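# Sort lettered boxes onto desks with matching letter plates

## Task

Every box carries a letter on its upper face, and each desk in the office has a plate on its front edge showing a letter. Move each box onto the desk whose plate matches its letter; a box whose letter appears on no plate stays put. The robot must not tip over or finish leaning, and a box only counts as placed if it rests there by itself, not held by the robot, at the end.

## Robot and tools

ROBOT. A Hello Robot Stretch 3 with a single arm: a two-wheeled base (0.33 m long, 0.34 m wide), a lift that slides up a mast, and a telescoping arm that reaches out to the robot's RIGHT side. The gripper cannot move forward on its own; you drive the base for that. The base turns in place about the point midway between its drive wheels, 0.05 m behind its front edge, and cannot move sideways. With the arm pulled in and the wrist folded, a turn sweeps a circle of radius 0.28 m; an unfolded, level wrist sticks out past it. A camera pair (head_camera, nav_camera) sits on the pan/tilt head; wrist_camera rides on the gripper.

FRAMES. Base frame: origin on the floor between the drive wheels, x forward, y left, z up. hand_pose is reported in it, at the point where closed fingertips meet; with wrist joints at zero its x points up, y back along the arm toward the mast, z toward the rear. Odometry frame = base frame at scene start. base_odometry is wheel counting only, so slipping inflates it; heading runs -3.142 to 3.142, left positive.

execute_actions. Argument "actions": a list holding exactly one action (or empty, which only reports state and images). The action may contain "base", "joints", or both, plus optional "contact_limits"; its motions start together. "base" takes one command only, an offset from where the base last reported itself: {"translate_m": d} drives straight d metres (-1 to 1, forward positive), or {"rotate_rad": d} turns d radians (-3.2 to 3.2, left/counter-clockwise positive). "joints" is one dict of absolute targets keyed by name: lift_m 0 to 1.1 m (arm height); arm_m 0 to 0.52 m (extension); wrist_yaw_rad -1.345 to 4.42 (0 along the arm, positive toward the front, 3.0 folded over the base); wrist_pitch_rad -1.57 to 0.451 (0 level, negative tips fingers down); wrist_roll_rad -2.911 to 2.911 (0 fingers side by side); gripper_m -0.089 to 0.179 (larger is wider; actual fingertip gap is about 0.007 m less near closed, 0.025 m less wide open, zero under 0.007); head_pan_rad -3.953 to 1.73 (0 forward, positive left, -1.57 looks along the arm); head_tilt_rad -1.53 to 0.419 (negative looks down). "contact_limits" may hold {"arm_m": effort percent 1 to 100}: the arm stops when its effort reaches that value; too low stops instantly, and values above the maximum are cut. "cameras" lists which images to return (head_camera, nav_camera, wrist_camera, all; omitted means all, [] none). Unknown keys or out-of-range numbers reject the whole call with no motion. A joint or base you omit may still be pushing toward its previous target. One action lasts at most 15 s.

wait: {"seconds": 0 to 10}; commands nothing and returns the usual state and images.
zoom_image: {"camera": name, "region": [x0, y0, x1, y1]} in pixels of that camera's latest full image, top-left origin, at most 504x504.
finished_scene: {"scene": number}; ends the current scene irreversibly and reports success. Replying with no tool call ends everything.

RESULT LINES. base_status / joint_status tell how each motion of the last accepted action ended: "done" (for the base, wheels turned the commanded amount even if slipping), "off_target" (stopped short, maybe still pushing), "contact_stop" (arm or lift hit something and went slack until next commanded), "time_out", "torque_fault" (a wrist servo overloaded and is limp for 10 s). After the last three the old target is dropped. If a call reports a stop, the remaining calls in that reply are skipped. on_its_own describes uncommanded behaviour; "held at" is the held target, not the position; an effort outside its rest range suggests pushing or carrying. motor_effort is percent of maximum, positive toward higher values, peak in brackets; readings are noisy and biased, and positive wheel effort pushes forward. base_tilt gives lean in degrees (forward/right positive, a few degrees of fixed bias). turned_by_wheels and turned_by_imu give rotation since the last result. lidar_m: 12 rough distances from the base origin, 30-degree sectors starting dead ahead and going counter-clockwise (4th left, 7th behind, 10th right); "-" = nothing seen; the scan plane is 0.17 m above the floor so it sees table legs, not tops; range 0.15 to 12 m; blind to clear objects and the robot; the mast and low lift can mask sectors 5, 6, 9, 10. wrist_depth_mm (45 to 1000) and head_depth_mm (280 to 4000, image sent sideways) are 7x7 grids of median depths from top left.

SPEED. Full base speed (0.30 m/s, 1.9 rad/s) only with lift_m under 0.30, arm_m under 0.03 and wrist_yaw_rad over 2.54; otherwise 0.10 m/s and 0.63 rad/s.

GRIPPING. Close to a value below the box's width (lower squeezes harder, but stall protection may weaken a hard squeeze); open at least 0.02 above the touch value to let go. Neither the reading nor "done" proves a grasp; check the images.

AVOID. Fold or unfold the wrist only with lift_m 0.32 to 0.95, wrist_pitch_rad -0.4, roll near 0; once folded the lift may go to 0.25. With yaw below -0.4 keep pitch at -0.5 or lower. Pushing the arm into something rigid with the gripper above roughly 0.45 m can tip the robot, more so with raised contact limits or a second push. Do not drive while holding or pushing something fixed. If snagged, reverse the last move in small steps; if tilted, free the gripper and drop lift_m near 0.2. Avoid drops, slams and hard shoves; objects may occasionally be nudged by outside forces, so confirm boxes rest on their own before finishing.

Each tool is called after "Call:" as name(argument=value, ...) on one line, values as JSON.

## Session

Call:
execute_actions(actions=[])

Scene clock: 0.00 s.
base_odometry: x=+0.000 y=+0.000 heading=+0.000 (m, m, rad; odometry frame)
turned_by_wheels: +0.000 (rad since the last result)
turned_by_imu: +0.000 (rad since the last result)
base_tilt: forward=-1.2 right=-1.6 (deg)
lidar_m: 1.96 1.50 0.84 0.71 0.71 0.82 1.47 1.47 1.19 1.02 1.02 1.16
head_depth_mm: 1641 1683 1734 1796 1843 1941 1892 / 1951 2053 2141 2238 2123 2312 1971 / 2164 2356 2390 2410 2119 2428 2066 / 2142 2300 2315 2336 2222 2355 2078 / 2073 2253 2267 2280 2028 2281 2087 / 2036 2157 2189 2198 2124 2216 2158 / 2002 2129 2132 2133 1935 2179 2140
base_status: not commanded
joint_positions: lift_m=+0.527 arm_m=+0.000 wrist_yaw_rad=+2.954 wrist_pitch_rad=-0.519 wrist_roll_rad=+0.013 gripper_m=+0.037 head_pan_rad=+0.020 head_tilt_rad=-0.001
joint_status: not commanded
motor_effort: left_wheel=+0 right_wheel=-1 lift_m=+32 arm_m=+0 wrist_yaw_rad=+0 wrist_pitch_rad=+4 wrist_roll_rad=+1 gripper_m=+0 head_pan_rad=+0 head_tilt_rad=+2 (%)
hand_pose: x=+0.0180 y=+0.0620 z=+0.5180 quat_wxyz=(+0.246, +0.701, +0.115, +0.659) (m; base frame)
wrist_depth_mm: 571 - 704 783 871 - - / 648 - 757 851 - - - / 667 - 847 928 - - - / 748 - 909 - - - - / 773 759 843 832 886 911 916 / 677 681 - 739 766 783 790 / 608 612 628 642 664 674 709
pictures: head_camera (sideways: a quarter turn clockwise sets it upright), nav_camera (sideways: a quarter turn counterclockwise sets it upright), wrist_camera
Images, in order (width x height): head_camera 896x504, nav_camera 672x504, wrist_camera 644x364.

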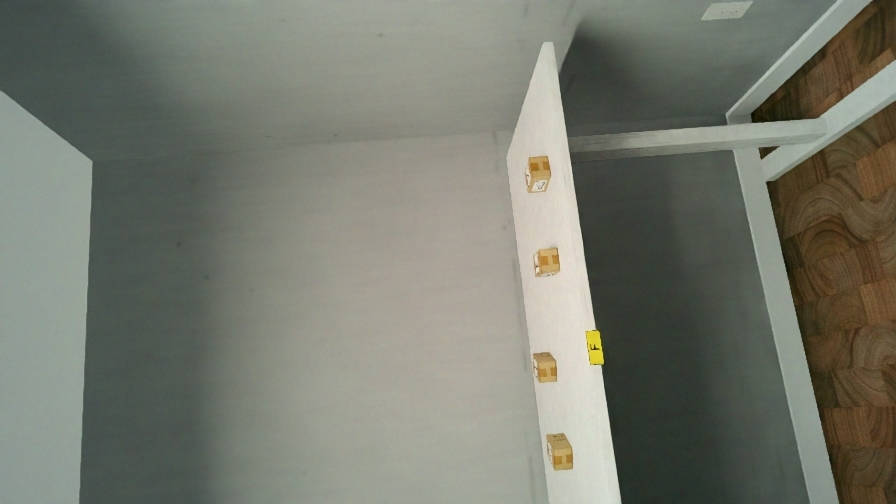

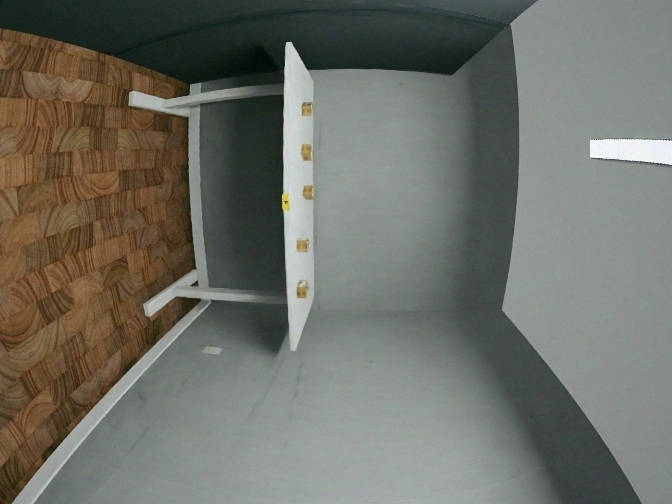

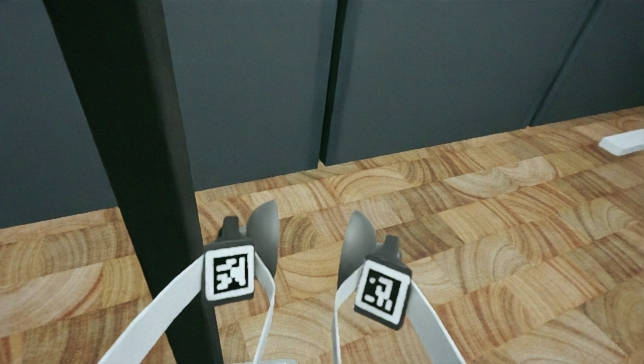

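Call:
execute_actions(actions=[{"joints":{"lift_m":0.28,"wrist_pitch_rad":-0.4,"head_pan_rad":-3.0,"head_tilt_rad":-0.6}}], cameras=["nav_camera"])

Call:
execute_actions(actions=[{"base":{"translate_m":-1.0},"joints":{"head_pan_rad":-0.2,"head_tilt_rad":-0.4}}], cameras=[])

Call:
execute_actions(actions=[{"base":{"rotate_rad":1.85}}], cameras=["nav_camera","head_camera"])

Scene clock: 6.93 s.
base_odometry: x=+0.000 y=+0.000 heading=+0.000 (m, m, rad; odometry frame)
turned_by_wheels: +0.000 (rad since the last result)
turned_by_imu: +0.001 (rad since the last result)
base_tilt: forward=-1.2 right=-1.6 (deg)
lidar_m: 1.96 1.49 0.84 0.71 0.71 0.82 1.46 1.47 1.19 1.02 1.02 1.16
head_depth_mm: 1356 1508 1723 1922 1643 1379 1180 / 1326 1483 1682 1908 1668 1394 1193 / 1316 1461 1635 1894 1693 1408 1205 / 1278 1414 1586 1804 1724 1427 1218 / 1245 1371 1537 1778 1734 1441 1230 / 1220 1351 1522 1735 1766 1457 1238 / 1204 1325 1491 1701 1795 1462 1249
base_status: not commanded
joint_positions: lift_m=+0.281 arm_m=+0.000 wrist_yaw_rad=+2.954 wrist_pitch_rad=-0.421 wrist_roll_rad=+0.013 gripper_m=+0.037 head_pan_rad=-2.993 head_tilt_rad=-0.592
joint_status: all done
motor_effort: left_wheel=+0(0) right_wheel=+0(0) lift_m=+15(24) arm_m=+0(0) wrist_yaw_rad=+0(0) wrist_pitch_rad=+7(8) wrist_roll_rad=+1(1) gripper_m=+0(0) head_pan_rad=-3(38) head_tilt_rad=-4(44) (%)
hand_pose: x=+0.0205 y=+0.0752 z=+0.2928 quat_wxyz=(+0.212, +0.706, +0.081, +0.670) (m; base frame)
wrist_depth_mm: 560 638 685 766 834 - - / 589 - 726 824 933 - - / 652 - 785 857 939 - - / 624 - 674 724 785 798 849 / 534 - 582 587 638 656 655 / 464 - - 520 533 534 574 / - - - 443 453 467 478
pictures: nav_camera (sideways: a quarter turn counterclockwise sets it upright)
Images, in order (width x height): nav_camera 672x504.

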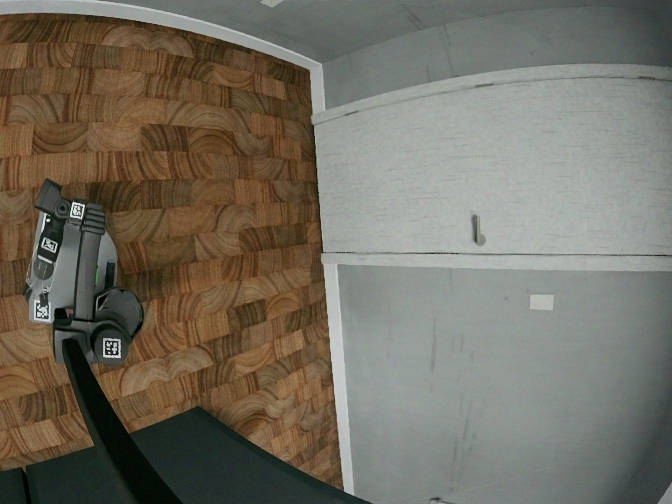

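Scene clock: 12.03 s.
base_odometry: x=-1.000 y=+0.000 heading=+0.000 (m, m, rad; odometry frame)
turned_by_wheels: +0.000 (rad since the last result)
turned_by_imu: -0.005 (rad since the last result)
base_tilt: forward=-1.1 right=-1.7 (deg)
lidar_m: 2.48 0.92 0.61 0.83 1.12 0.63 0.53 0.50 0.58 0.98 1.30 1.48
head_depth_mm: 1487 1589 1722 1873 1927 1574 1308 / 1673 1798 1951 2161 2051 1601 1324 / 1909 2098 2310 2521 2086 1622 1334 / 2219 2446 2785 2825 2108 1629 1350 / 2673 2905 3279 3008 2152 1662 1357 / 2905 3040 3343 3102 2191 1688 1377 / 2808 2887 3155 3157 2223 1707 1394
base_status: done
joint_positions: lift_m=+0.281 arm_m=+0.000 wrist_yaw_rad=+2.954 wrist_pitch_rad=-0.420 wrist_roll_rad=+0.013 gripper_m=+0.037 head_pan_rad=-0.207 head_tilt_rad=-0.408
joint_status: all done
motor_effort: left_wheel=+1(7) right_wheel=-1(5) lift_m=+15(15) arm_m=+0(1) wrist_yaw_rad=+1(1) wrist_pitch_rad=+7(7) wrist_roll_rad=+1(1) gripper_m=+0(0) head_pan_rad=+3(38) head_tilt_rad=+5(27) (%)
hand_pose: x=+0.0205 y=+0.0753 z=+0.2929 quat_wxyz=(+0.212, +0.706, +0.081, +0.670) (m; base frame)
wrist_depth_mm: - - - 904 617 625 732 / - - - 945 643 699 822 / 759 - 858 897 700 763 - / 627 - 711 735 733 798 826 / 524 - 590 591 642 643 693 / 473 - - 519 543 543 565 / - - - 439 450 472 484
pictures: none
No camera images: the call's "cameras" was empty. Leave "cameras" out to get every camera's image.

Scene clock: 14.50 s.
base_odometry: x=-1.000 y=+0.000 heading=+1.850 (m, m, rad; odometry frame)
turned_by_wheels: +1.850 (rad since the last result)
turned_by_imu: +1.861 (rad since the last result)
base_tilt: forward=-1.0 right=-1.6 (deg)
lidar_m: 2.15 0.76 0.55 0.50 0.51 0.71 1.30 1.34 1.82 1.76 0.62 0.61
head_depth_mm: 701 745 797 859 926 1006 1104 / 3182 3416 3773 2687 1995 1515 1305 / 3136 3363 3647 2893 2069 1628 1334 / 3065 3339 3598 2965 2119 1645 1351 / 3024 3269 3487 3002 2165 1661 1364 / 2924 3150 3416 2911 2172 1688 1377 / 2919 3064 3284 2839 2223 1709 1387
base_status: done
joint_positions: lift_m=+0.281 arm_m=+0.000 wrist_yaw_rad=+2.954 wrist_pitch_rad=-0.420 wrist_roll_rad=+0.013 gripper_m=+0.037 head_pan_rad=-0.207 head_tilt_rad=-0.408
joint_status: not commanded
motor_effort: left_wheel=-2(9) right_wheel=+1(7) lift_m=+14(15) arm_m=+0(0) wrist_yaw_rad=+0(1) wrist_pitch_rad=+7(7) wrist_roll_rad=+1(1) gripper_m=+0(0) head_pan_rad=+3(3) head_tilt_rad=+5(5) (%)
hand_pose: x=+0.0205 y=+0.0753 z=+0.2929 quat_wxyz=(+0.212, +0.706, +0.081, +0.670) (m; base frame)
wrist_depth_mm: 457 468 507 530 548 580 603 / 492 - 543 583 599 629 664 / 535 - 581 637 646 669 728 / 572 - 638 668 699 747 792 / 538 - 602 596 619 664 681 / 469 - - 515 533 549 572 / - - - 452 444 466 486
pictures: head_camera (sideways: a quarter turn clockwise sets it upright), nav_camera (sideways: a quarter turn counterclockwise sets it upright)
Images, in order (width x height): head_camera 896x504, nav_camera 672x504.

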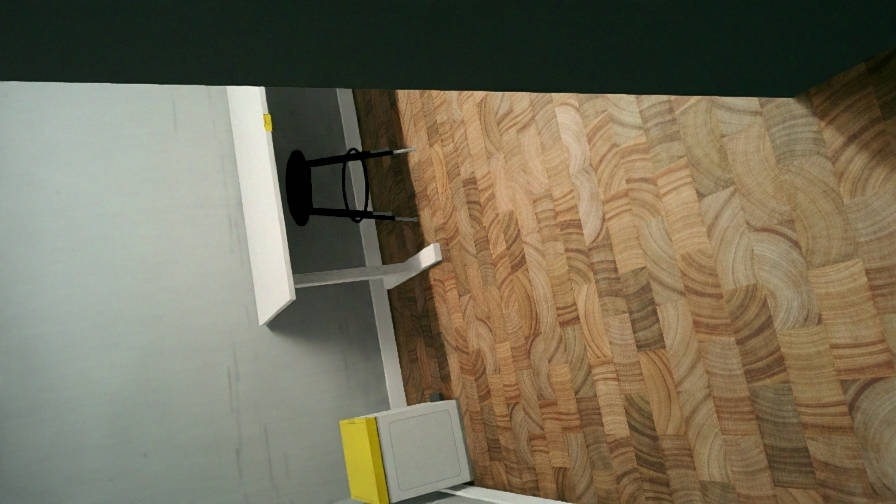

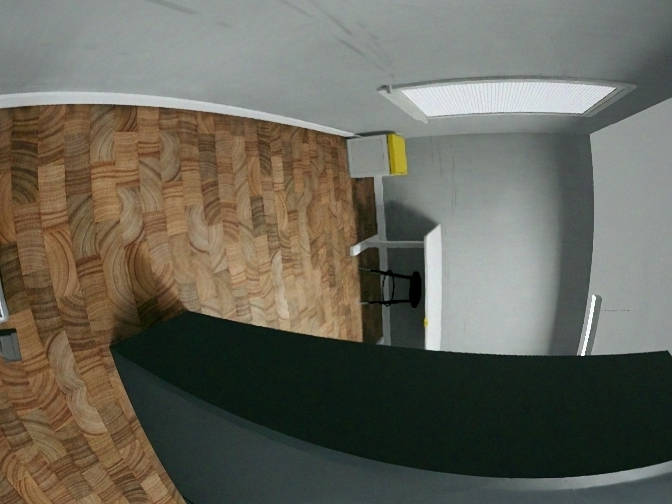

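Call:
zoom_image(camera="head_camera", region=[245, 100, 290, 145])

Call:
execute_actions(actions=[{"base":{"translate_m":0.9},"joints":{"head_pan_rad":-1.2,"head_tilt_rad":-0.3}}], cameras=["nav_camera","head_camera"])

Region (245, 100, 290, 145) of head_camera's 896x504 image, scaled by 11.200, with more detail than that image has.

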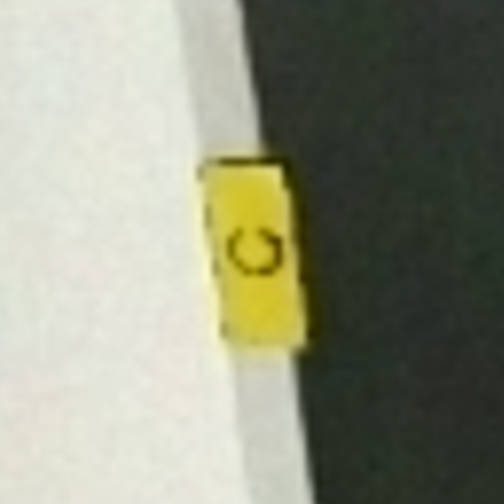

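Scene clock: 21.13 s.
base_odometry: x=-1.248 y=+0.865 heading=+1.850 (m, m, rad; odometry frame)
turned_by_wheels: +0.000 (rad since the last result)
turned_by_imu: +0.007 (rad since the last result)
base_tilt: forward=-1.1 right=-1.6 (deg)
lidar_m: 1.89 0.77 0.56 0.54 0.56 0.76 2.06 0.61 0.44 0.42 3.11 2.13
head_depth_mm: 2712 2859 2977 3171 2328 1755 1405 / 2805 2975 3104 3289 2362 1774 1411 / 2916 3121 3217 3464 2402 1810 1439 / 3021 3212 3374 3625 2448 1822 1444 / 3081 3365 3532 3561 2513 1839 1465 / 3186 3527 3753 3897 2567 1858 1481 / 3325 3535 3795 3768 2597 1898 1515
base_status: done
joint_positions: lift_m=+0.281 arm_m=+0.000 wrist_yaw_rad=+2.954 wrist_pitch_rad=-0.420 wrist_roll_rad=+0.013 gripper_m=+0.037 head_pan_rad=-1.193 head_tilt_rad=-0.310
joint_status: all done
motor_effort: left_wheel=-2(5) right_wheel=+1(5) lift_m=+14(15) arm_m=+0(0) wrist_yaw_rad=+0(0) wrist_pitch_rad=+7(7) wrist_roll_rad=+1(1) gripper_m=+1(0) head_pan_rad=-3(38) head_tilt_rad=+6(18) (%)
hand_pose: x=+0.0205 y=+0.0753 z=+0.2930 quat_wxyz=(+0.212, +0.706, +0.081, +0.670) (m; base frame)
wrist_depth_mm: 481 509 521 531 562 578 601 / 525 - 557 584 602 640 651 / 554 - 615 645 646 702 728 / 589 - 640 676 701 770 777 / 533 - 589 611 646 655 694 / 469 - - 518 537 542 571 / - - - 441 453 465 490
pictures: head_camera (sideways: a quarter turn clockwise sets it upright), nav_camera (sideways: a quarter turn counterclockwise sets it upright)
Images, in order (width x height): head_camera 896x504, nav_camera 672x504.

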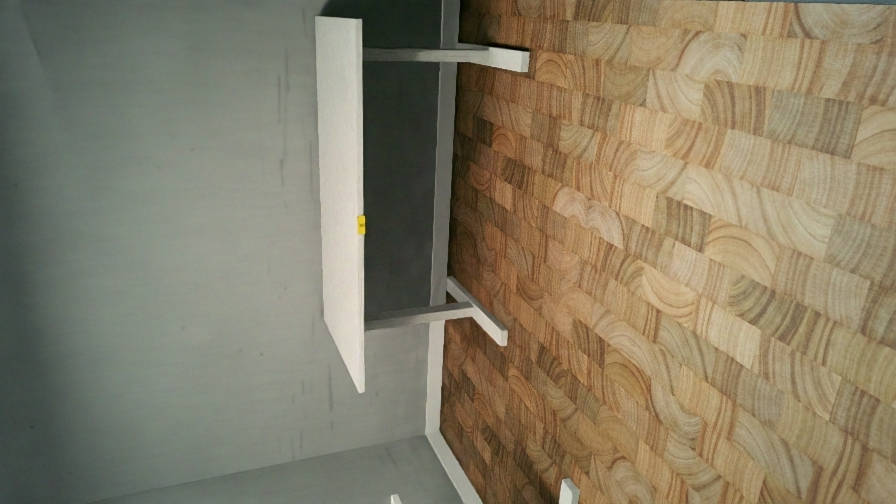

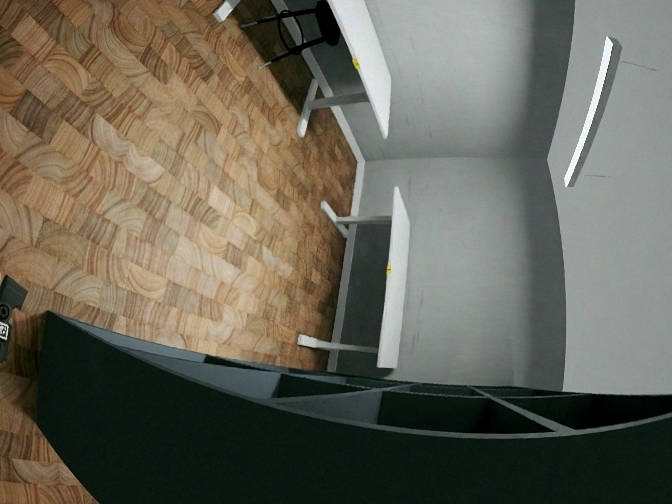

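Call:
zoom_image(camera="head_camera", region=[340, 205, 385, 250])

Call:
execute_actions(actions=[{"base":{"translate_m":-1.0},"joints":{"head_pan_rad":0.1,"head_tilt_rad":-0.3}}], cameras=[])

Call:
execute_actions(actions=[{"base":{"rotate_rad":-1.7}}], cameras=[])

Call:
execute_actions(actions=[{"base":{"translate_m":1.0}}], cameras=["head_camera"])

Region (340, 205, 385, 250) of head_camera's 896x504 image, scaled by 11.200, with more detail than that image has.

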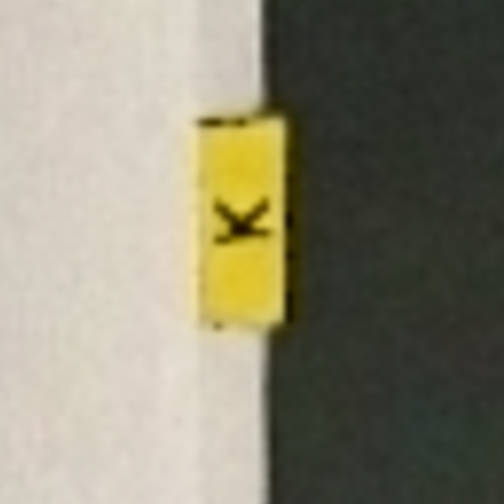

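Scene clock: 30.30 s.
base_odometry: x=-0.973 y=-0.096 heading=+1.850 (m, m, rad; odometry frame)
turned_by_wheels: +0.000 (rad since the last result)
turned_by_imu: -0.004 (rad since the last result)
base_tilt: forward=-1.1 right=-1.6 (deg)
lidar_m: 2.15 0.76 0.55 0.50 0.53 0.71 1.20 1.24 1.69 2.18 0.76 0.68
head_depth_mm: 3031 3272 3418 3385 2336 1754 1405 / 3059 3260 3472 3298 2367 1784 1421 / 3073 3331 3528 3644 2404 1804 1444 / 3117 3295 3547 3075 2418 1831 1457 / 3063 2984 2742 2612 2293 1854 1473 / 1879 1802 1729 1677 1623 1566 1424 / 1367 1316 1276 1246 1213 1178 1152
base_status: done
joint_positions: lift_m=+0.281 arm_m=+0.000 wrist_yaw_rad=+2.954 wrist_pitch_rad=-0.420 wrist_roll_rad=+0.013 gripper_m=+0.037 head_pan_rad=+0.093 head_tilt_rad=-0.309
joint_status: all done
motor_effort: left_wheel=-1(8) right_wheel=+0(3) lift_m=+14(15) arm_m=+1(0) wrist_yaw_rad=+0(0) wrist_pitch_rad=+7(7) wrist_roll_rad=+1(1) gripper_m=+0(0) head_pan_rad=+3(36) head_tilt_rad=+5(9) (%)
hand_pose: x=+0.0205 y=+0.0753 z=+0.2930 quat_wxyz=(+0.212, +0.706, +0.081, +0.670) (m; base frame)
wrist_depth_mm: 449 480 488 535 547 581 611 / 488 - 520 583 606 623 668 / 535 - 577 616 653 696 732 / 582 - 625 672 677 729 789 / 534 - 590 603 627 632 683 / 466 - - 520 548 550 557 / - - - 447 450 465 486
pictures: none
No camera images: the call's "cameras" was empty. Leave "cameras" out to get every camera's image.

Scene clock: 32.63 s.
base_odometry: x=-0.973 y=-0.096 heading=+0.150 (m, m, rad; odometry frame)
turned_by_wheels: -1.700 (rad since the last result)
turned_by_imu: -1.710 (rad since the last result)
base_tilt: forward=-1.1 right=-1.5 (deg)
lidar_m: 2.81 0.89 0.69 2.89 0.89 0.57 0.50 0.51 0.64 1.20 1.21 1.51
head_depth_mm: 2814 3013 3011 3036 2305 1755 1411 / 2847 3074 3210 3395 2361 1779 1426 / 2799 3001 3245 3366 2414 1798 1435 / 2833 3025 3218 3413 2446 1833 1450 / 2819 2991 3149 3350 2518 1847 1463 / 2785 2978 2839 2774 2297 1895 1490 / 2264 2041 1914 1769 1660 1550 1407
base_status: done
joint_positions: lift_m=+0.281 arm_m=+0.000 wrist_yaw_rad=+2.954 wrist_pitch_rad=-0.420 wrist_roll_rad=+0.013 gripper_m=+0.037 head_pan_rad=+0.093 head_tilt_rad=-0.309
joint_status: not commanded
motor_effort: left_wheel=+2(11) right_wheel=-2(6) lift_m=+15(15) arm_m=+0(1) wrist_yaw_rad=+1(0) wrist_pitch_rad=+7(6) wrist_roll_rad=+1(1) gripper_m=+0(0) head_pan_rad=+4(4) head_tilt_rad=+5(5) (%)
hand_pose: x=+0.0205 y=+0.0753 z=+0.2930 quat_wxyz=(+0.212, +0.706, +0.081, +0.670) (m; base frame)
wrist_depth_mm: - - - - 749 651 709 / - - - - 741 709 767 / 759 - 861 921 765 806 880 / 632 - 699 722 781 805 842 / 537 - 595 591 642 653 694 / 463 - - 512 535 546 570 / - - - 441 451 477 482
pictures: none
No camera images: the call's "cameras" was empty. Leave "cameras" out to get every camera's image.

Scene clock: 37.73 s.
base_odometry: x=+0.016 y=+0.053 heading=+0.150 (m, m, rad; odometry frame)
turned_by_wheels: +0.000 (rad since the last result)
turned_by_imu: +0.008 (rad since the last result)
base_tilt: forward=-0.9 right=-1.5 (deg)
lidar_m: 2.00 1.11 0.73 0.67 0.67 0.84 1.49 1.51 1.15 1.06 1.07 1.34
head_depth_mm: 1955 2106 2030 2386 2232 1752 1408 / 1962 2100 2145 2391 2371 1777 1418 / 1960 2067 1998 2416 2414 1805 1434 / 1954 2080 2094 2372 2456 1823 1453 / 1928 2043 2129 2350 2451 1843 1467 / 1928 2039 2114 2299 2311 1866 1487 / 1920 2043 2102 2068 2042 1821 1502
base_status: done
joint_positions: lift_m=+0.281 arm_m=+0.000 wrist_yaw_rad=+2.954 wrist_pitch_rad=-0.420 wrist_roll_rad=+0.013 gripper_m=+0.037 head_pan_rad=+0.093 head_tilt_rad=-0.309
joint_status: not commanded
motor_effort: left_wheel=+1(8) right_wheel=-1(4) lift_m=+14(15) arm_m=+0(0) wrist_yaw_rad=-1(1) wrist_pitch_rad=+7(7) wrist_roll_rad=+1(1) gripper_m=+0(0) head_pan_rad=+3(3) head_tilt_rad=+5(5) (%)
hand_pose: x=+0.0205 y=+0.0753 z=+0.2930 quat_wxyz=(+0.212, +0.706, +0.081, +0.670) (m; base frame)
wrist_depth_mm: 554 606 624 666 726 807 833 / 584 - 672 726 785 859 973 / 642 - 725 808 889 925 - / 632 - 684 711 771 815 841 / 537 - 584 586 640 639 688 / 470 - - 509 539 551 570 / - - - 445 445 470 486
pictures: head_camera (sideways: a quarter turn clockwise sets it upright)
Images, in order (width x height): head_camera 896x504.

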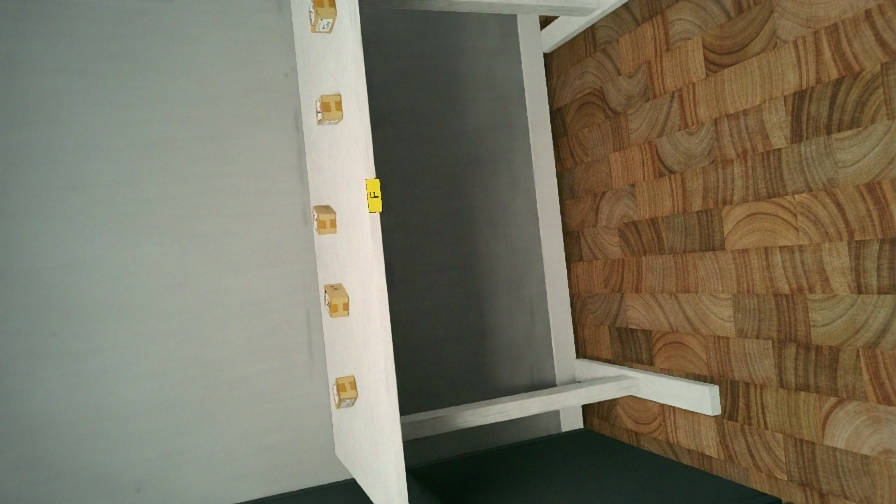

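Call:
execute_actions(actions=[{"base":{"translate_m":1.0},"joints":{"head_tilt_rad":-0.45}}], cameras=["head_camera","nav_camera"])

Call:
zoom_image(camera="nav_camera", region=[200, 0, 600, 504])

Scene clock: 45.70 s.
base_odometry: x=+1.005 y=+0.203 heading=+0.150 (m, m, rad; odometry frame)
turned_by_wheels: +0.000 (rad since the last result)
turned_by_imu: +0.008 (rad since the last result)
base_tilt: forward=-1.1 right=-1.5 (deg)
lidar_m: 1.25 0.99 0.87 0.80 0.81 1.03 2.49 1.53 1.01 0.93 0.94 1.03
head_depth_mm: 1063 1161 1040 665 580 1542 1277 / 1057 1158 1080 705 588 1553 1283 / 1052 1143 1111 718 575 1579 1305 / 1053 1136 1144 735 584 1588 1313 / 1040 1130 1188 751 591 1604 1328 / 1031 1121 1182 766 581 1641 1341 / 1027 1121 1180 785 590 1613 1341
base_status: done
joint_positions: lift_m=+0.281 arm_m=+0.000 wrist_yaw_rad=+2.954 wrist_pitch_rad=-0.420 wrist_roll_rad=+0.013 gripper_m=+0.037 head_pan_rad=+0.093 head_tilt_rad=-0.445
joint_status: all done
motor_effort: left_wheel=+1(8) right_wheel=-1(4) lift_m=+15(14) arm_m=+0(0) wrist_yaw_rad=+0(0) wrist_pitch_rad=+7(7) wrist_roll_rad=+1(1) gripper_m=+0(0) head_pan_rad=+4(3) head_tilt_rad=-3(20) (%)
hand_pose: x=+0.0205 y=+0.0753 z=+0.2930 quat_wxyz=(+0.212, +0.706, +0.081, +0.670) (m; base frame)
wrist_depth_mm: 657 732 745 802 858 926 785 / 692 - 809 868 938 - - / 746 - 846 910 - - - / 633 - 691 726 785 822 843 / 530 - 582 595 645 646 683 / 463 - - 509 536 540 570 / - - - 449 452 464 483
pictures: head_camera (sideways: a quarter turn clockwise sets it upright), nav_camera (sideways: a quarter turn counterclockwise sets it upright)
Images, in order (width x height): head_camera 896x504, nav_camera 672x504.

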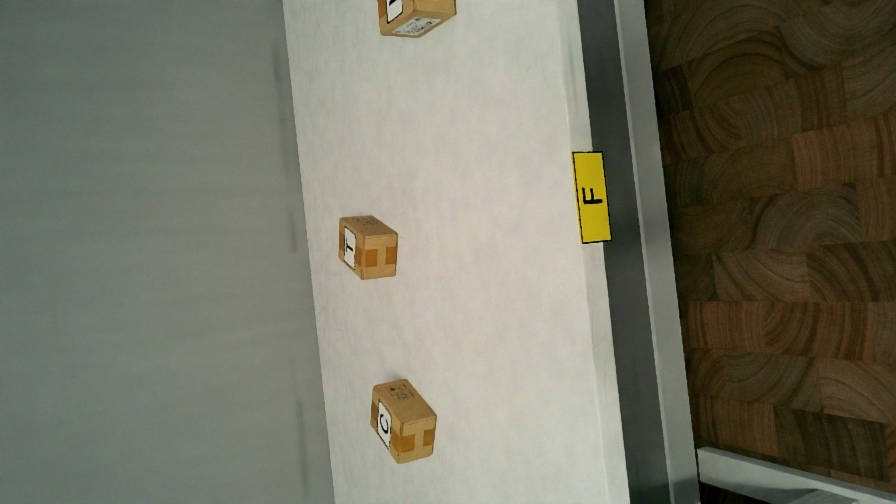

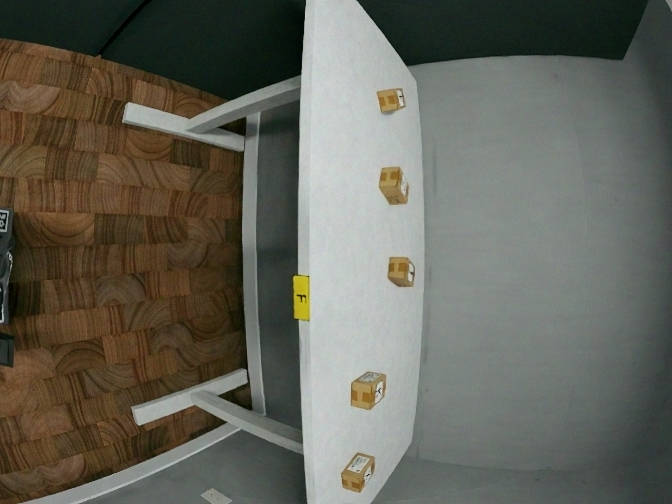

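Region (200, 0, 600, 504) of nav_camera's 672x504 image, scaled by 1.000; it fills the left 400 columns of this view, and the rest is white.

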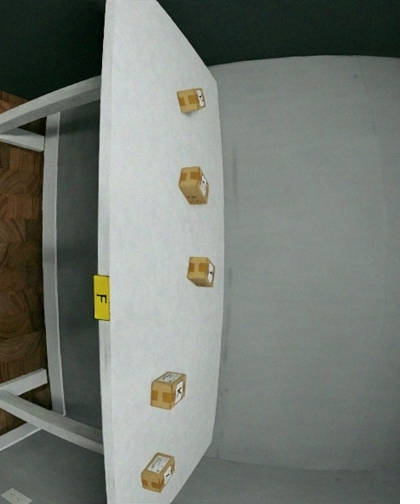

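Call:
zoom_image(camera="nav_camera", region=[300, 354, 450, 504])

Call:
execute_actions(actions=[{"base":{"rotate_rad":1.68},"joints":{"lift_m":0.6,"head_pan_rad":-1.57,"head_tilt_rad":-0.5}}], cameras=[])

Call:
execute_actions(actions=[{"base":{"translate_m":0.24},"joints":{"lift_m":1.03,"wrist_yaw_rad":0,"gripper_m":0.16}}], cameras=[])

Call:
execute_actions(actions=[{"joints":{"arm_m":0.22}}])

Region (300, 354, 450, 504) of nav_camera's 672x504 image, scaled by 3.360, with more detail than that image has.

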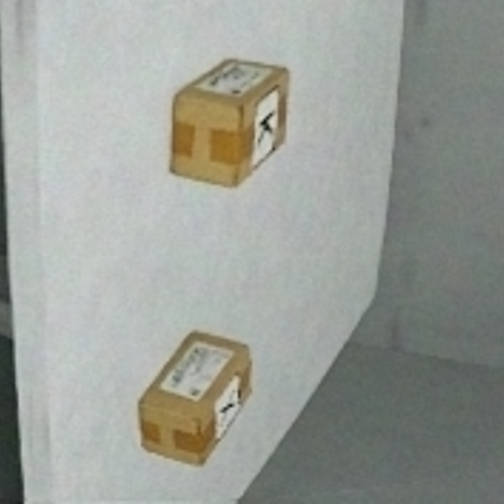

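Scene clock: 53.63 s.
base_odometry: x=+1.005 y=+0.203 heading=+1.830 (m, m, rad; odometry frame)
turned_by_wheels: +1.680 (rad since the last result)
turned_by_imu: +1.698 (rad since the last result)
base_tilt: forward=-1.2 right=-1.5 (deg)
lidar_m: 0.80 0.83 1.12 2.49 1.34 0.97 0.93 0.96 1.02 1.25 0.99 0.83
head_depth_mm: 1059 1167 911 635 1643 1475 1239 / 1053 1158 935 646 1641 1493 1253 / 1056 1155 951 657 1633 1515 1264 / 1050 1151 903 672 1622 1524 1281 / 1046 1145 1017 685 1611 1548 1290 / 1038 1145 1049 699 1603 1572 1308 / 1036 1141 1081 715 595 1545 1288
base_status: done
joint_positions: lift_m=+0.599 arm_m=+0.000 wrist_yaw_rad=+2.954 wrist_pitch_rad=-0.420 wrist_roll_rad=+0.013 gripper_m=+0.037 head_pan_rad=-1.563 head_tilt_rad=-0.494
joint_status: all done
motor_effort: left_wheel=-2(7) right_wheel=+1(5) lift_m=+45(49) arm_m=+0(1) wrist_yaw_rad=+0(0) wrist_pitch_rad=+7(7) wrist_roll_rad=+1(1) gripper_m=+0(0) head_pan_rad=-4(35) head_tilt_rad=-4(9) (%)
hand_pose: x=+0.0205 y=+0.0753 z=+0.6116 quat_wxyz=(+0.212, +0.706, +0.081, +0.670) (m; base frame)
wrist_depth_mm: - - - - - - 797 / - - - - - - 818 / - - - - - - 804 / - - - - - - 839 / 953 - - - - - 796 / 801 803 - 880 933 957 814 / 712 738 736 785 776 826 806
pictures: none
No camera images: the call's "cameras" was empty. Leave "cameras" out to get every camera's image.

Scene clock: 58.37 s.
base_odometry: x=+0.944 y=+0.435 heading=+1.830 (m, m, rad; odometry frame)
turned_by_wheels: +0.000 (rad since the last result)
turned_by_imu: +0.002 (rad since the last result)
base_tilt: forward=-1.0 right=-1.5 (deg)
lidar_m: 0.56 0.58 0.79 2.47 1.68 1.22 1.17 1.19 1.23 1.25 0.81 0.58
head_depth_mm: 1059 1164 841 - - - - / 1055 1161 931 - - - - / 1051 1148 896 - - - 1249 / 1045 1146 990 674 568 1527 1279 / 1043 1140 1016 686 1641 1543 1280 / 1040 1137 1052 698 1031 1257 1279 / 1037 1137 1079 714 597 1449 1284
base_status: done
joint_positions: lift_m=+1.029 arm_m=+0.000 wrist_yaw_rad=+0.003 wrist_pitch_rad=-0.419 wrist_roll_rad=+0.013 gripper_m=+0.160 head_pan_rad=-1.563 head_tilt_rad=-0.494
joint_status: all done
motor_effort: left_wheel=-2(2) right_wheel=+1(3) lift_m=+46(44) arm_m=+0(0) wrist_yaw_rad=-3(4) wrist_pitch_rad=+7(7) wrist_roll_rad=+1(1) gripper_m=+0(92) head_pan_rad=-3(4) head_tilt_rad=-3(4) (%)
hand_pose: x=-0.0209 y=-0.3692 z=+1.0416 quat_wxyz=(+0.688, +0.147, -0.696, -0.148) (m; base frame)
wrist_depth_mm: 716 875 895 884 895 890 873 / 530 531 592 609 728 814 943 / 408 433 455 481 520 558 613 / 326 350 359 377 403 424 455 / 301 302 304 310 327 344 357 / - - - - - - 315 / 832 - - - - - 961
pictures: none
No camera images: the call's "cameras" was empty. Leave "cameras" out to get every camera's image.

Scene clock: 61.23 s.
base_odometry: x=+0.944 y=+0.435 heading=+1.830 (m, m, rad; odometry frame)
turned_by_wheels: +0.000 (rad since the last result)
turned_by_imu: +0.001 (rad since the last result)
base_tilt: forward=-1.2 right=-1.6 (deg)
lidar_m: 0.56 0.58 0.79 2.47 1.68 1.22 1.17 1.19 1.23 1.25 0.81 0.59
head_depth_mm: 1053 - 865 630 1643 1482 1235 / 1057 - - 632 1635 1496 1246 / 1045 1122 - 607 1636 1510 1266 / 1043 1135 991 665 1613 1522 1281 / 1041 1138 1025 682 1600 1539 1288 / 1041 1139 1048 699 1034 1263 1277 / 1037 1140 1080 711 596 1455 1287
base_status: not commanded
joint_positions: lift_m=+1.029 arm_m=+0.220 wrist_yaw_rad=+0.001 wrist_pitch_rad=-0.419 wrist_roll_rad=+0.013 gripper_m=+0.160 head_pan_rad=-1.563 head_tilt_rad=-0.494
joint_status: all done
motor_effort: left_wheel=-3(2) right_wheel=+1(1) lift_m=+44(45) arm_m=+2(2) wrist_yaw_rad=-1(3) wrist_pitch_rad=+7(7) wrist_roll_rad=+1(1) gripper_m=+0(1) head_pan_rad=-3(3) head_tilt_rad=-4(4) (%)
hand_pose: x=-0.0212 y=-0.5889 z=+1.0416 quat_wxyz=(+0.687, +0.147, -0.696, -0.148) (m; base frame)
wrist_depth_mm: 692 702 714 705 692 699 700 / 536 564 610 664 729 760 731 / 381 397 446 400 512 508 614 / 325 347 359 358 400 404 444 / 282 289 297 306 322 344 351 / - 241 254 262 271 - 293 / 209 215 221 226 235 235 254
pictures: head_camera (sideways: a quarter turn clockwise sets it upright), nav_camera (sideways: a quarter turn counterclockwise sets it upright), wrist_camera
Images, in order (width x height): head_camera 896x504, nav_camera 672x504, wrist_camera 644x364.

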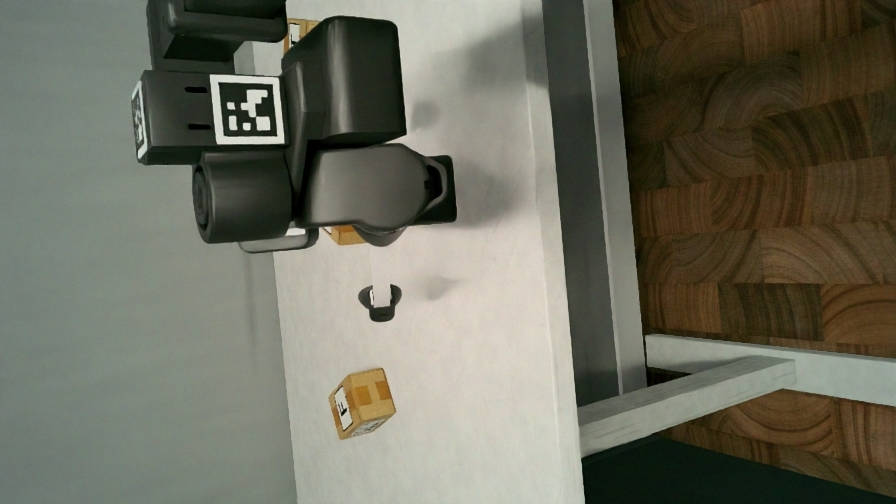

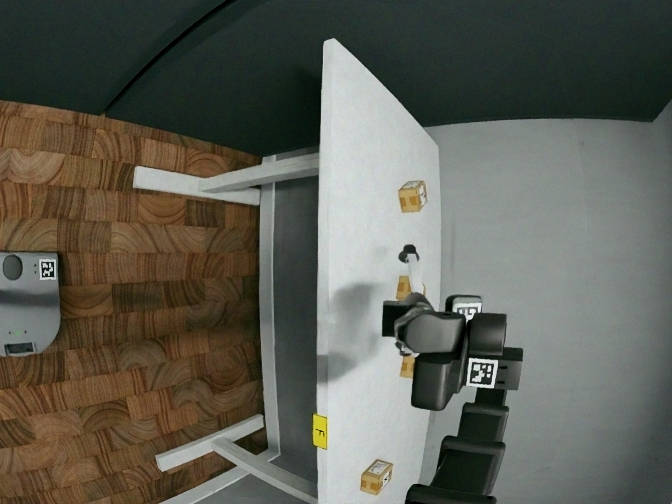

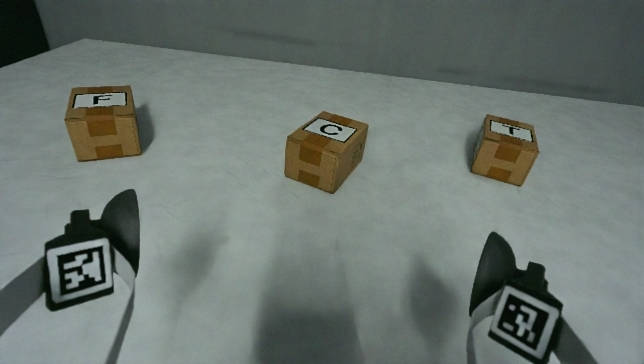

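Call:
execute_actions(actions=[{"base":{"translate_m":0.07},"joints":{"arm_m":0.39,"wrist_yaw_rad":-0.39,"lift_m":1.02}}], cameras=["wrist_camera"])

Scene clock: 65.17 s.
base_odometry: x=+0.926 y=+0.502 heading=+1.830 (m, m, rad; odometry frame)
turned_by_wheels: +0.000 (rad since the last result)
turned_by_imu: +0.001 (rad since the last result)
base_tilt: forward=-1.1 right=-1.4 (deg)
lidar_m: 0.49 0.51 0.69 2.48 1.78 1.29 1.24 1.24 1.30 1.25 0.71 0.51
head_depth_mm: 1054 - 839 632 1647 1476 1247 / 1052 1172 874 645 1647 1493 1249 / 1049 - - 658 1630 1517 1261 / 1050 1139 923 672 1626 1530 1274 / 1043 1141 1017 683 1621 1464 1268 / 1040 1142 1051 699 1016 1516 1297 / 1032 1130 1083 712 598 1273 1209
base_status: done
joint_positions: lift_m=+1.021 arm_m=+0.390 wrist_yaw_rad=-0.388 wrist_pitch_rad=-0.419 wrist_roll_rad=+0.013 gripper_m=+0.160 head_pan_rad=-1.563 head_tilt_rad=-0.494
joint_status: all done
motor_effort: left_wheel=-2(1) right_wheel=+1(5) lift_m=+15(43) arm_m=+2(2) wrist_yaw_rad=-2(5) wrist_pitch_rad=+7(7) wrist_roll_rad=+1(1) gripper_m=+0(1) head_pan_rad=-2(3) head_tilt_rad=-3(4) (%)
hand_pose: x=-0.1064 y=-0.7422 z=+1.0331 quat_wxyz=(+0.646, +0.010, -0.711, -0.278) (m; base frame)
wrist_depth_mm: 484 511 561 611 668 743 856 / 496 527 576 618 697 781 861 / 391 412 431 457 478 534 576 / 316 330 336 363 361 367 427 / 268 277 222 282 311 328 341 / - 230 221 244 261 - 281 / 201 205 211 219 225 227 242
pictures: wrist_camera
Images, in order (width x height): wrist_camera 644x364.

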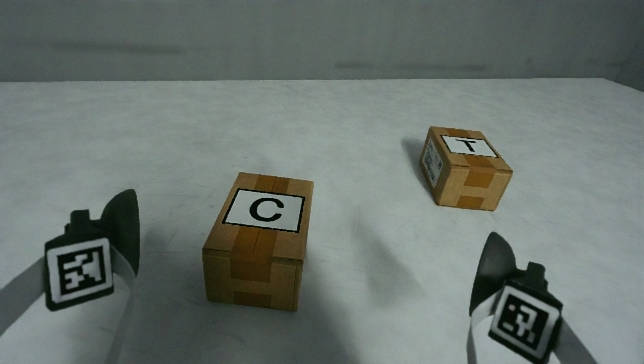

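Call:
execute_actions(actions=[{"base":{"translate_m":0.012},"joints":{"arm_m":0.45,"lift_m":0.958,"gripper_m":0.13}}], cameras=["wrist_camera"])

Call:
execute_actions(actions=[{"joints":{"gripper_m":0.04}}], cameras=["wrist_camera"])

Scene clock: 69.97 s.
base_odometry: x=+0.923 y=+0.514 heading=+1.830 (m, m, rad; odometry frame)
turned_by_wheels: +0.000 (rad since the last result)
turned_by_imu: +0.001 (rad since the last result)
base_tilt: forward=-1.1 right=-1.5 (deg)
lidar_m: 0.48 0.50 0.67 2.48 1.80 1.30 1.25 1.25 1.30 1.25 0.69 0.50
head_depth_mm: 1057 1158 - 606 1645 1475 1244 / 1050 1138 806 645 1628 1492 1254 / 1048 1134 - 657 1621 1521 1261 / 1044 1147 988 670 1620 1523 1278 / 1044 1147 1017 684 1603 1416 1257 / 1037 1140 1046 699 1011 1504 1305 / 1036 1133 1085 712 596 1239 1182
base_status: done
joint_positions: lift_m=+0.959 arm_m=+0.450 wrist_yaw_rad=-0.388 wrist_pitch_rad=-0.419 wrist_roll_rad=+0.013 gripper_m=+0.130 head_pan_rad=-1.563 head_tilt_rad=-0.494
joint_status: all done
motor_effort: left_wheel=-2(4) right_wheel=+1(5) lift_m=+14(16) arm_m=+2(1) wrist_yaw_rad=-3(2) wrist_pitch_rad=+7(7) wrist_roll_rad=+0(1) gripper_m=+0(94) head_pan_rad=-3(2) head_tilt_rad=-3(3) (%)
hand_pose: x=-0.1064 y=-0.8022 z=+0.9711 quat_wxyz=(+0.646, +0.010, -0.711, -0.278) (m; base frame)
wrist_depth_mm: 431 473 505 550 605 674 754 / 358 376 408 447 498 547 624 / 270 283 302 322 345 301 289 / 221 229 233 163 262 270 272 / 185 196 185 133 208 226 239 / - 159 158 137 174 194 196 / 138 143 147 149 156 155 167
pictures: wrist_camera
Images, in order (width x height): wrist_camera 644x364.

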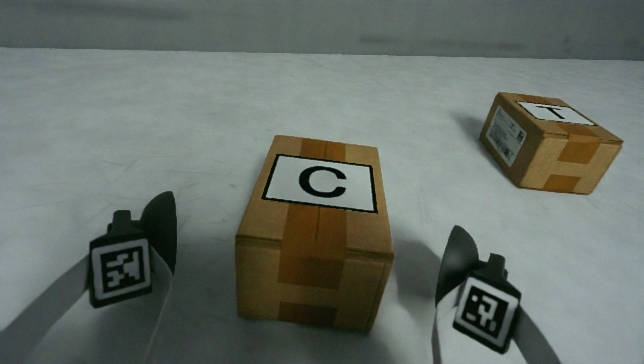

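Scene clock: 71.37 s.
base_odometry: x=+0.923 y=+0.514 heading=+1.830 (m, m, rad; odometry frame)
turned_by_wheels: +0.000 (rad since the last result)
turned_by_imu: +0.000 (rad since the last result)
base_tilt: forward=-1.1 right=-1.5 (deg)
lidar_m: 0.48 0.50 0.67 2.48 1.80 1.30 1.25 1.25 1.30 1.25 0.69 0.50
head_depth_mm: 1063 1154 - 606 1640 1472 1232 / 1056 1139 825 646 1624 1498 1251 / 1044 1133 - 659 1627 1517 1265 / 1046 1148 996 670 1619 1530 1279 / 1045 1144 1020 685 1611 1412 1257 / 1036 1143 1051 698 1012 1513 1308 / 1033 1133 1078 714 596 1244 1185
base_status: not commanded
joint_positions: lift_m=+0.959 arm_m=+0.450 wrist_yaw_rad=-0.389 wrist_pitch_rad=-0.419 wrist_roll_rad=+0.013 gripper_m=+0.041 head_pan_rad=-1.563 head_tilt_rad=-0.494
joint_status: all done
motor_effort: left_wheel=-2(2) right_wheel=+1(2) lift_m=+14(14) arm_m=+2(3) wrist_yaw_rad=-2(2) wrist_pitch_rad=+7(7) wrist_roll_rad=+1(1) gripper_m=-14(95) head_pan_rad=-3(2) head_tilt_rad=-4(3) (%)
hand_pose: x=-0.1066 y=-0.8021 z=+0.9711 quat_wxyz=(+0.646, +0.009, -0.711, -0.279) (m; base frame)
wrist_depth_mm: 434 465 510 552 614 674 740 / 353 377 408 446 486 549 631 / 271 285 304 322 343 298 293 / 220 228 232 161 261 267 270 / 185 191 129 132 216 224 236 / 158 161 140 135 169 188 195 / 142 142 146 147 154 164 167
pictures: wrist_camera
Images, in order (width x height): wrist_camera 644x364.

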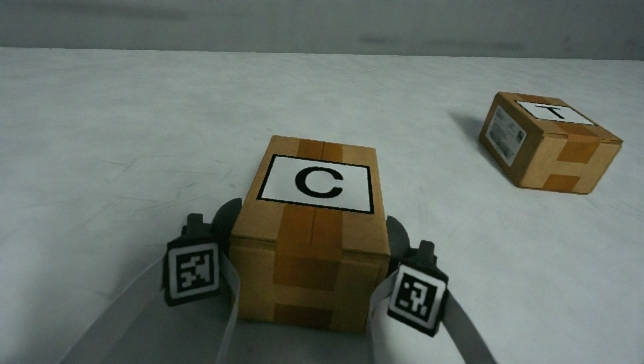

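Call:
execute_actions(actions=[{"joints":{"gripper_m":0.031}}], cameras=[])

Call:
execute_actions(actions=[{"joints":{"lift_m":0.99,"head_pan_rad":-2.4}}], cameras=["wrist_camera"])

Call:
execute_actions(actions=[{"joints":{"arm_m":0,"wrist_yaw_rad":0}}], cameras=[])

Call:
execute_actions(actions=[{"base":{"rotate_rad":1.56},"joints":{"lift_m":0.28,"wrist_yaw_rad":2.7,"head_pan_rad":-3.9,"head_tilt_rad":-0.3}}], cameras=["wrist_camera","head_camera"])

Scene clock: 76.83 s.
base_odometry: x=+0.923 y=+0.514 heading=+1.830 (m, m, rad; odometry frame)
turned_by_wheels: +0.000 (rad since the last result)
turned_by_imu: +0.001 (rad since the last result)
base_tilt: forward=-1.1 right=-1.4 (deg)
lidar_m: 0.48 0.49 0.67 2.48 1.80 1.30 1.25 1.25 1.30 1.25 0.69 0.50
head_depth_mm: 1055 1154 - 605 1646 1482 1234 / 1055 1135 824 644 1638 1488 1250 / 1049 1130 - 657 1632 1518 1266 / 1045 1149 993 670 1619 1525 1269 / 1039 1145 1020 684 1599 1421 1259 / 1042 1143 1046 699 1012 1511 1295 / 1036 1136 1082 713 597 1241 1181
base_status: not commanded
joint_positions: lift_m=+0.959 arm_m=+0.450 wrist_yaw_rad=-0.389 wrist_pitch_rad=-0.419 wrist_roll_rad=+0.013 gripper_m=+0.032 head_pan_rad=-1.563 head_tilt_rad=-0.494
joint_status: all done
motor_effort: left_wheel=-1(2) right_wheel=+1(2) lift_m=+14(14) arm_m=+2(2) wrist_yaw_rad=-1(2) wrist_pitch_rad=+7(7) wrist_roll_rad=+1(1) gripper_m=-18(63) head_pan_rad=-3(3) head_tilt_rad=-3(3) (%)
hand_pose: x=-0.1066 y=-0.8021 z=+0.9711 quat_wxyz=(+0.646, +0.009, -0.711, -0.279) (m; base frame)
wrist_depth_mm: 439 464 499 559 607 667 737 / 351 379 405 439 487 541 614 / 272 285 301 325 348 296 290 / 219 227 232 162 259 269 271 / 185 192 129 132 216 226 237 / 159 161 141 134 - 188 195 / 142 142 145 147 154 164 166
pictures: none
No camera images: the call's "cameras" was empty. Leave "cameras" out to get every camera's image.

Scene clock: 77.93 s.
base_odometry: x=+0.923 y=+0.514 heading=+1.830 (m, m, rad; odometry frame)
turned_by_wheels: +0.000 (rad since the last result)
turned_by_imu: +0.000 (rad since the last result)
base_tilt: forward=-1.2 right=-1.4 (deg)
lidar_m: 0.48 0.50 0.67 2.48 1.80 1.30 1.25 1.25 1.30 1.25 0.69 0.50
head_depth_mm: 1121 1221 1323 1493 1581 - - / 1198 1311 1080 1625 - - - / 1294 1408 961 1731 - - 1224 / 1395 1534 982 745 - - 1265 / 1450 1552 908 753 - - 1296 / 1328 1425 1052 - - 1562 1303 / 1220 1302 1088 - 1577 1580 1316
base_status: not commanded
joint_positions: lift_m=+0.989 arm_m=+0.450 wrist_yaw_rad=-0.389 wrist_pitch_rad=-0.421 wrist_roll_rad=+0.013 gripper_m=+0.032 head_pan_rad=-2.393 head_tilt_rad=-0.494
joint_status: all done
motor_effort: left_wheel=-2(2) right_wheel=+1(2) lift_m=+46(48) arm_m=+2(2) wrist_yaw_rad=-2(1) wrist_pitch_rad=+7(7) wrist_roll_rad=+1(1) gripper_m=-18(18) head_pan_rad=-3(37) head_tilt_rad=-3(4) (%)
hand_pose: x=-0.1065 y=-0.8020 z=+1.0012 quat_wxyz=(+0.645, +0.010, -0.711, -0.279) (m; base frame)
wrist_depth_mm: 437 463 508 553 612 675 788 / 425 456 491 539 593 661 750 / 327 345 365 389 420 381 489 / 264 272 282 162 313 289 330 / 223 231 128 132 263 273 282 / 192 197 141 134 - 229 235 / 172 172 175 176 187 197 201
pictures: wrist_camera
Images, in order (width x height): wrist_camera 644x364.

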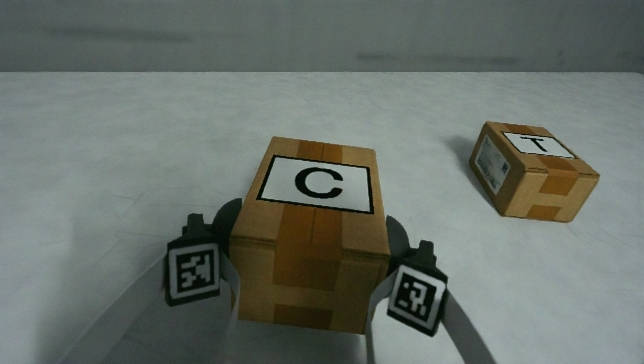

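Scene clock: 82.43 s.
base_odometry: x=+0.923 y=+0.514 heading=+1.830 (m, m, rad; odometry frame)
turned_by_wheels: +0.000 (rad since the last result)
turned_by_imu: +0.001 (rad since the last result)
base_tilt: forward=-1.0 right=-1.5 (deg)
lidar_m: 0.48 0.49 0.67 2.48 1.79 1.30 1.25 1.25 1.30 1.25 0.69 0.50
head_depth_mm: 1120 1222 1316 1487 1576 - - / 1203 1309 1080 1617 - - - / 1296 1412 961 1733 - - 1213 / 1401 1530 981 747 - - - / 1454 1538 912 760 - - - / 1327 1423 1047 768 - - - / 1221 1297 1082 743 - - -
base_status: not commanded
joint_positions: lift_m=+0.989 arm_m=+0.000 wrist_yaw_rad=-0.001 wrist_pitch_rad=-0.422 wrist_roll_rad=+0.013 gripper_m=+0.032 head_pan_rad=-2.393 head_tilt_rad=-0.494
joint_status: all done
motor_effort: left_wheel=-2(2) right_wheel=+1(1) lift_m=+46(46) arm_m=-1(1) wrist_yaw_rad=+1(7) wrist_pitch_rad=+7(7) wrist_roll_rad=+1(0) gripper_m=-18(18) head_pan_rad=-3(3) head_tilt_rad=-4(3) (%)
hand_pose: x=-0.0218 y=-0.3691 z=+1.0011 quat_wxyz=(+0.687, +0.147, -0.696, -0.150) (m; base frame)
wrist_depth_mm: 631 692 746 860 859 869 871 / 433 455 507 545 600 591 761 / 329 342 365 390 419 448 494 / 278 278 285 162 319 340 367 / 700 938 129 132 282 293 292 / 714 944 140 135 - - - / 723 - - - - - -
pictures: none
No camera images: the call's "cameras" was empty. Leave "cameras" out to get every camera's image.

Scene clock: 89.73 s.
base_odometry: x=+0.923 y=+0.514 heading=-2.894 (m, m, rad; odometry frame)
turned_by_wheels: +1.560 (rad since the last result)
turned_by_imu: +1.579 (rad since the last result)
base_tilt: forward=-1.0 right=-1.4 (deg)
lidar_m: 2.48 1.80 1.30 1.25 1.25 1.30 1.25 0.69 0.50 0.48 0.49 0.67
head_depth_mm: - - - - - - - / 1281 1369 1455 961 1724 1766 1431 / 1371 1476 1572 981 1439 1598 1454 / 1485 1585 1668 903 771 1815 1451 / 1404 1468 1529 1032 678 1747 1472 / 1288 1344 1410 1069 690 1588 1475 / 1195 1236 1286 1098 703 562 1471
base_status: done
joint_positions: lift_m=+0.281 arm_m=+0.000 wrist_yaw_rad=+2.697 wrist_pitch_rad=-0.422 wrist_roll_rad=+0.013 gripper_m=+0.032 head_pan_rad=-3.893 head_tilt_rad=-0.310
joint_status: all done
motor_effort: left_wheel=-2(6) right_wheel=+1(5) lift_m=+15(43) arm_m=-1(1) wrist_yaw_rad=+3(5) wrist_pitch_rad=+7(7) wrist_roll_rad=+1(1) gripper_m=-18(18) head_pan_rad=-3(34) head_tilt_rad=+6(27) (%)
hand_pose: x=+0.0750 y=+0.0570 z=+0.2925 quat_wxyz=(+0.297, +0.711, -0.010, +0.637) (m; base frame)
wrist_depth_mm: - - - - - - - / - - - - - - - / 764 823 876 913 - - - / 625 664 664 162 752 808 855 / 542 556 129 132 619 639 692 / - 483 138 135 - 539 569 / - - 422 424 445 472 482
pictures: head_camera (sideways: a quarter turn clockwise sets it upright), wrist_camera
Images, in order (width x height): head_camera 896x504, wrist_camera 644x364.

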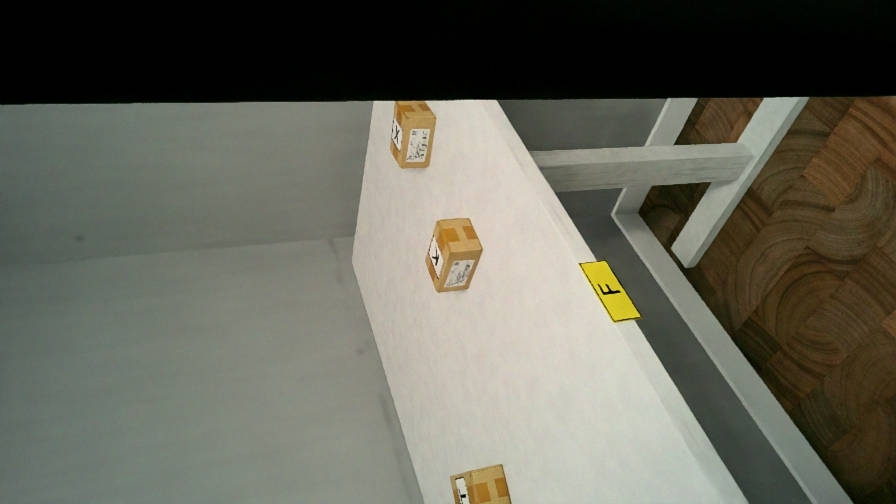

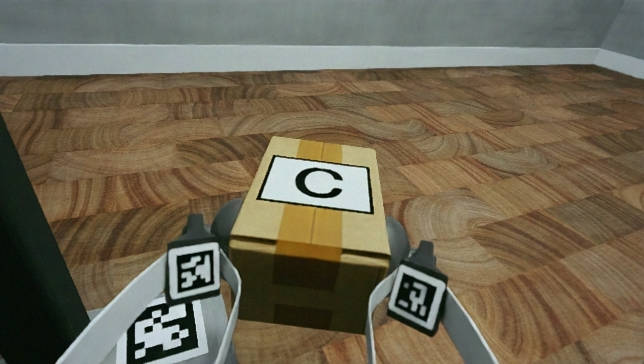

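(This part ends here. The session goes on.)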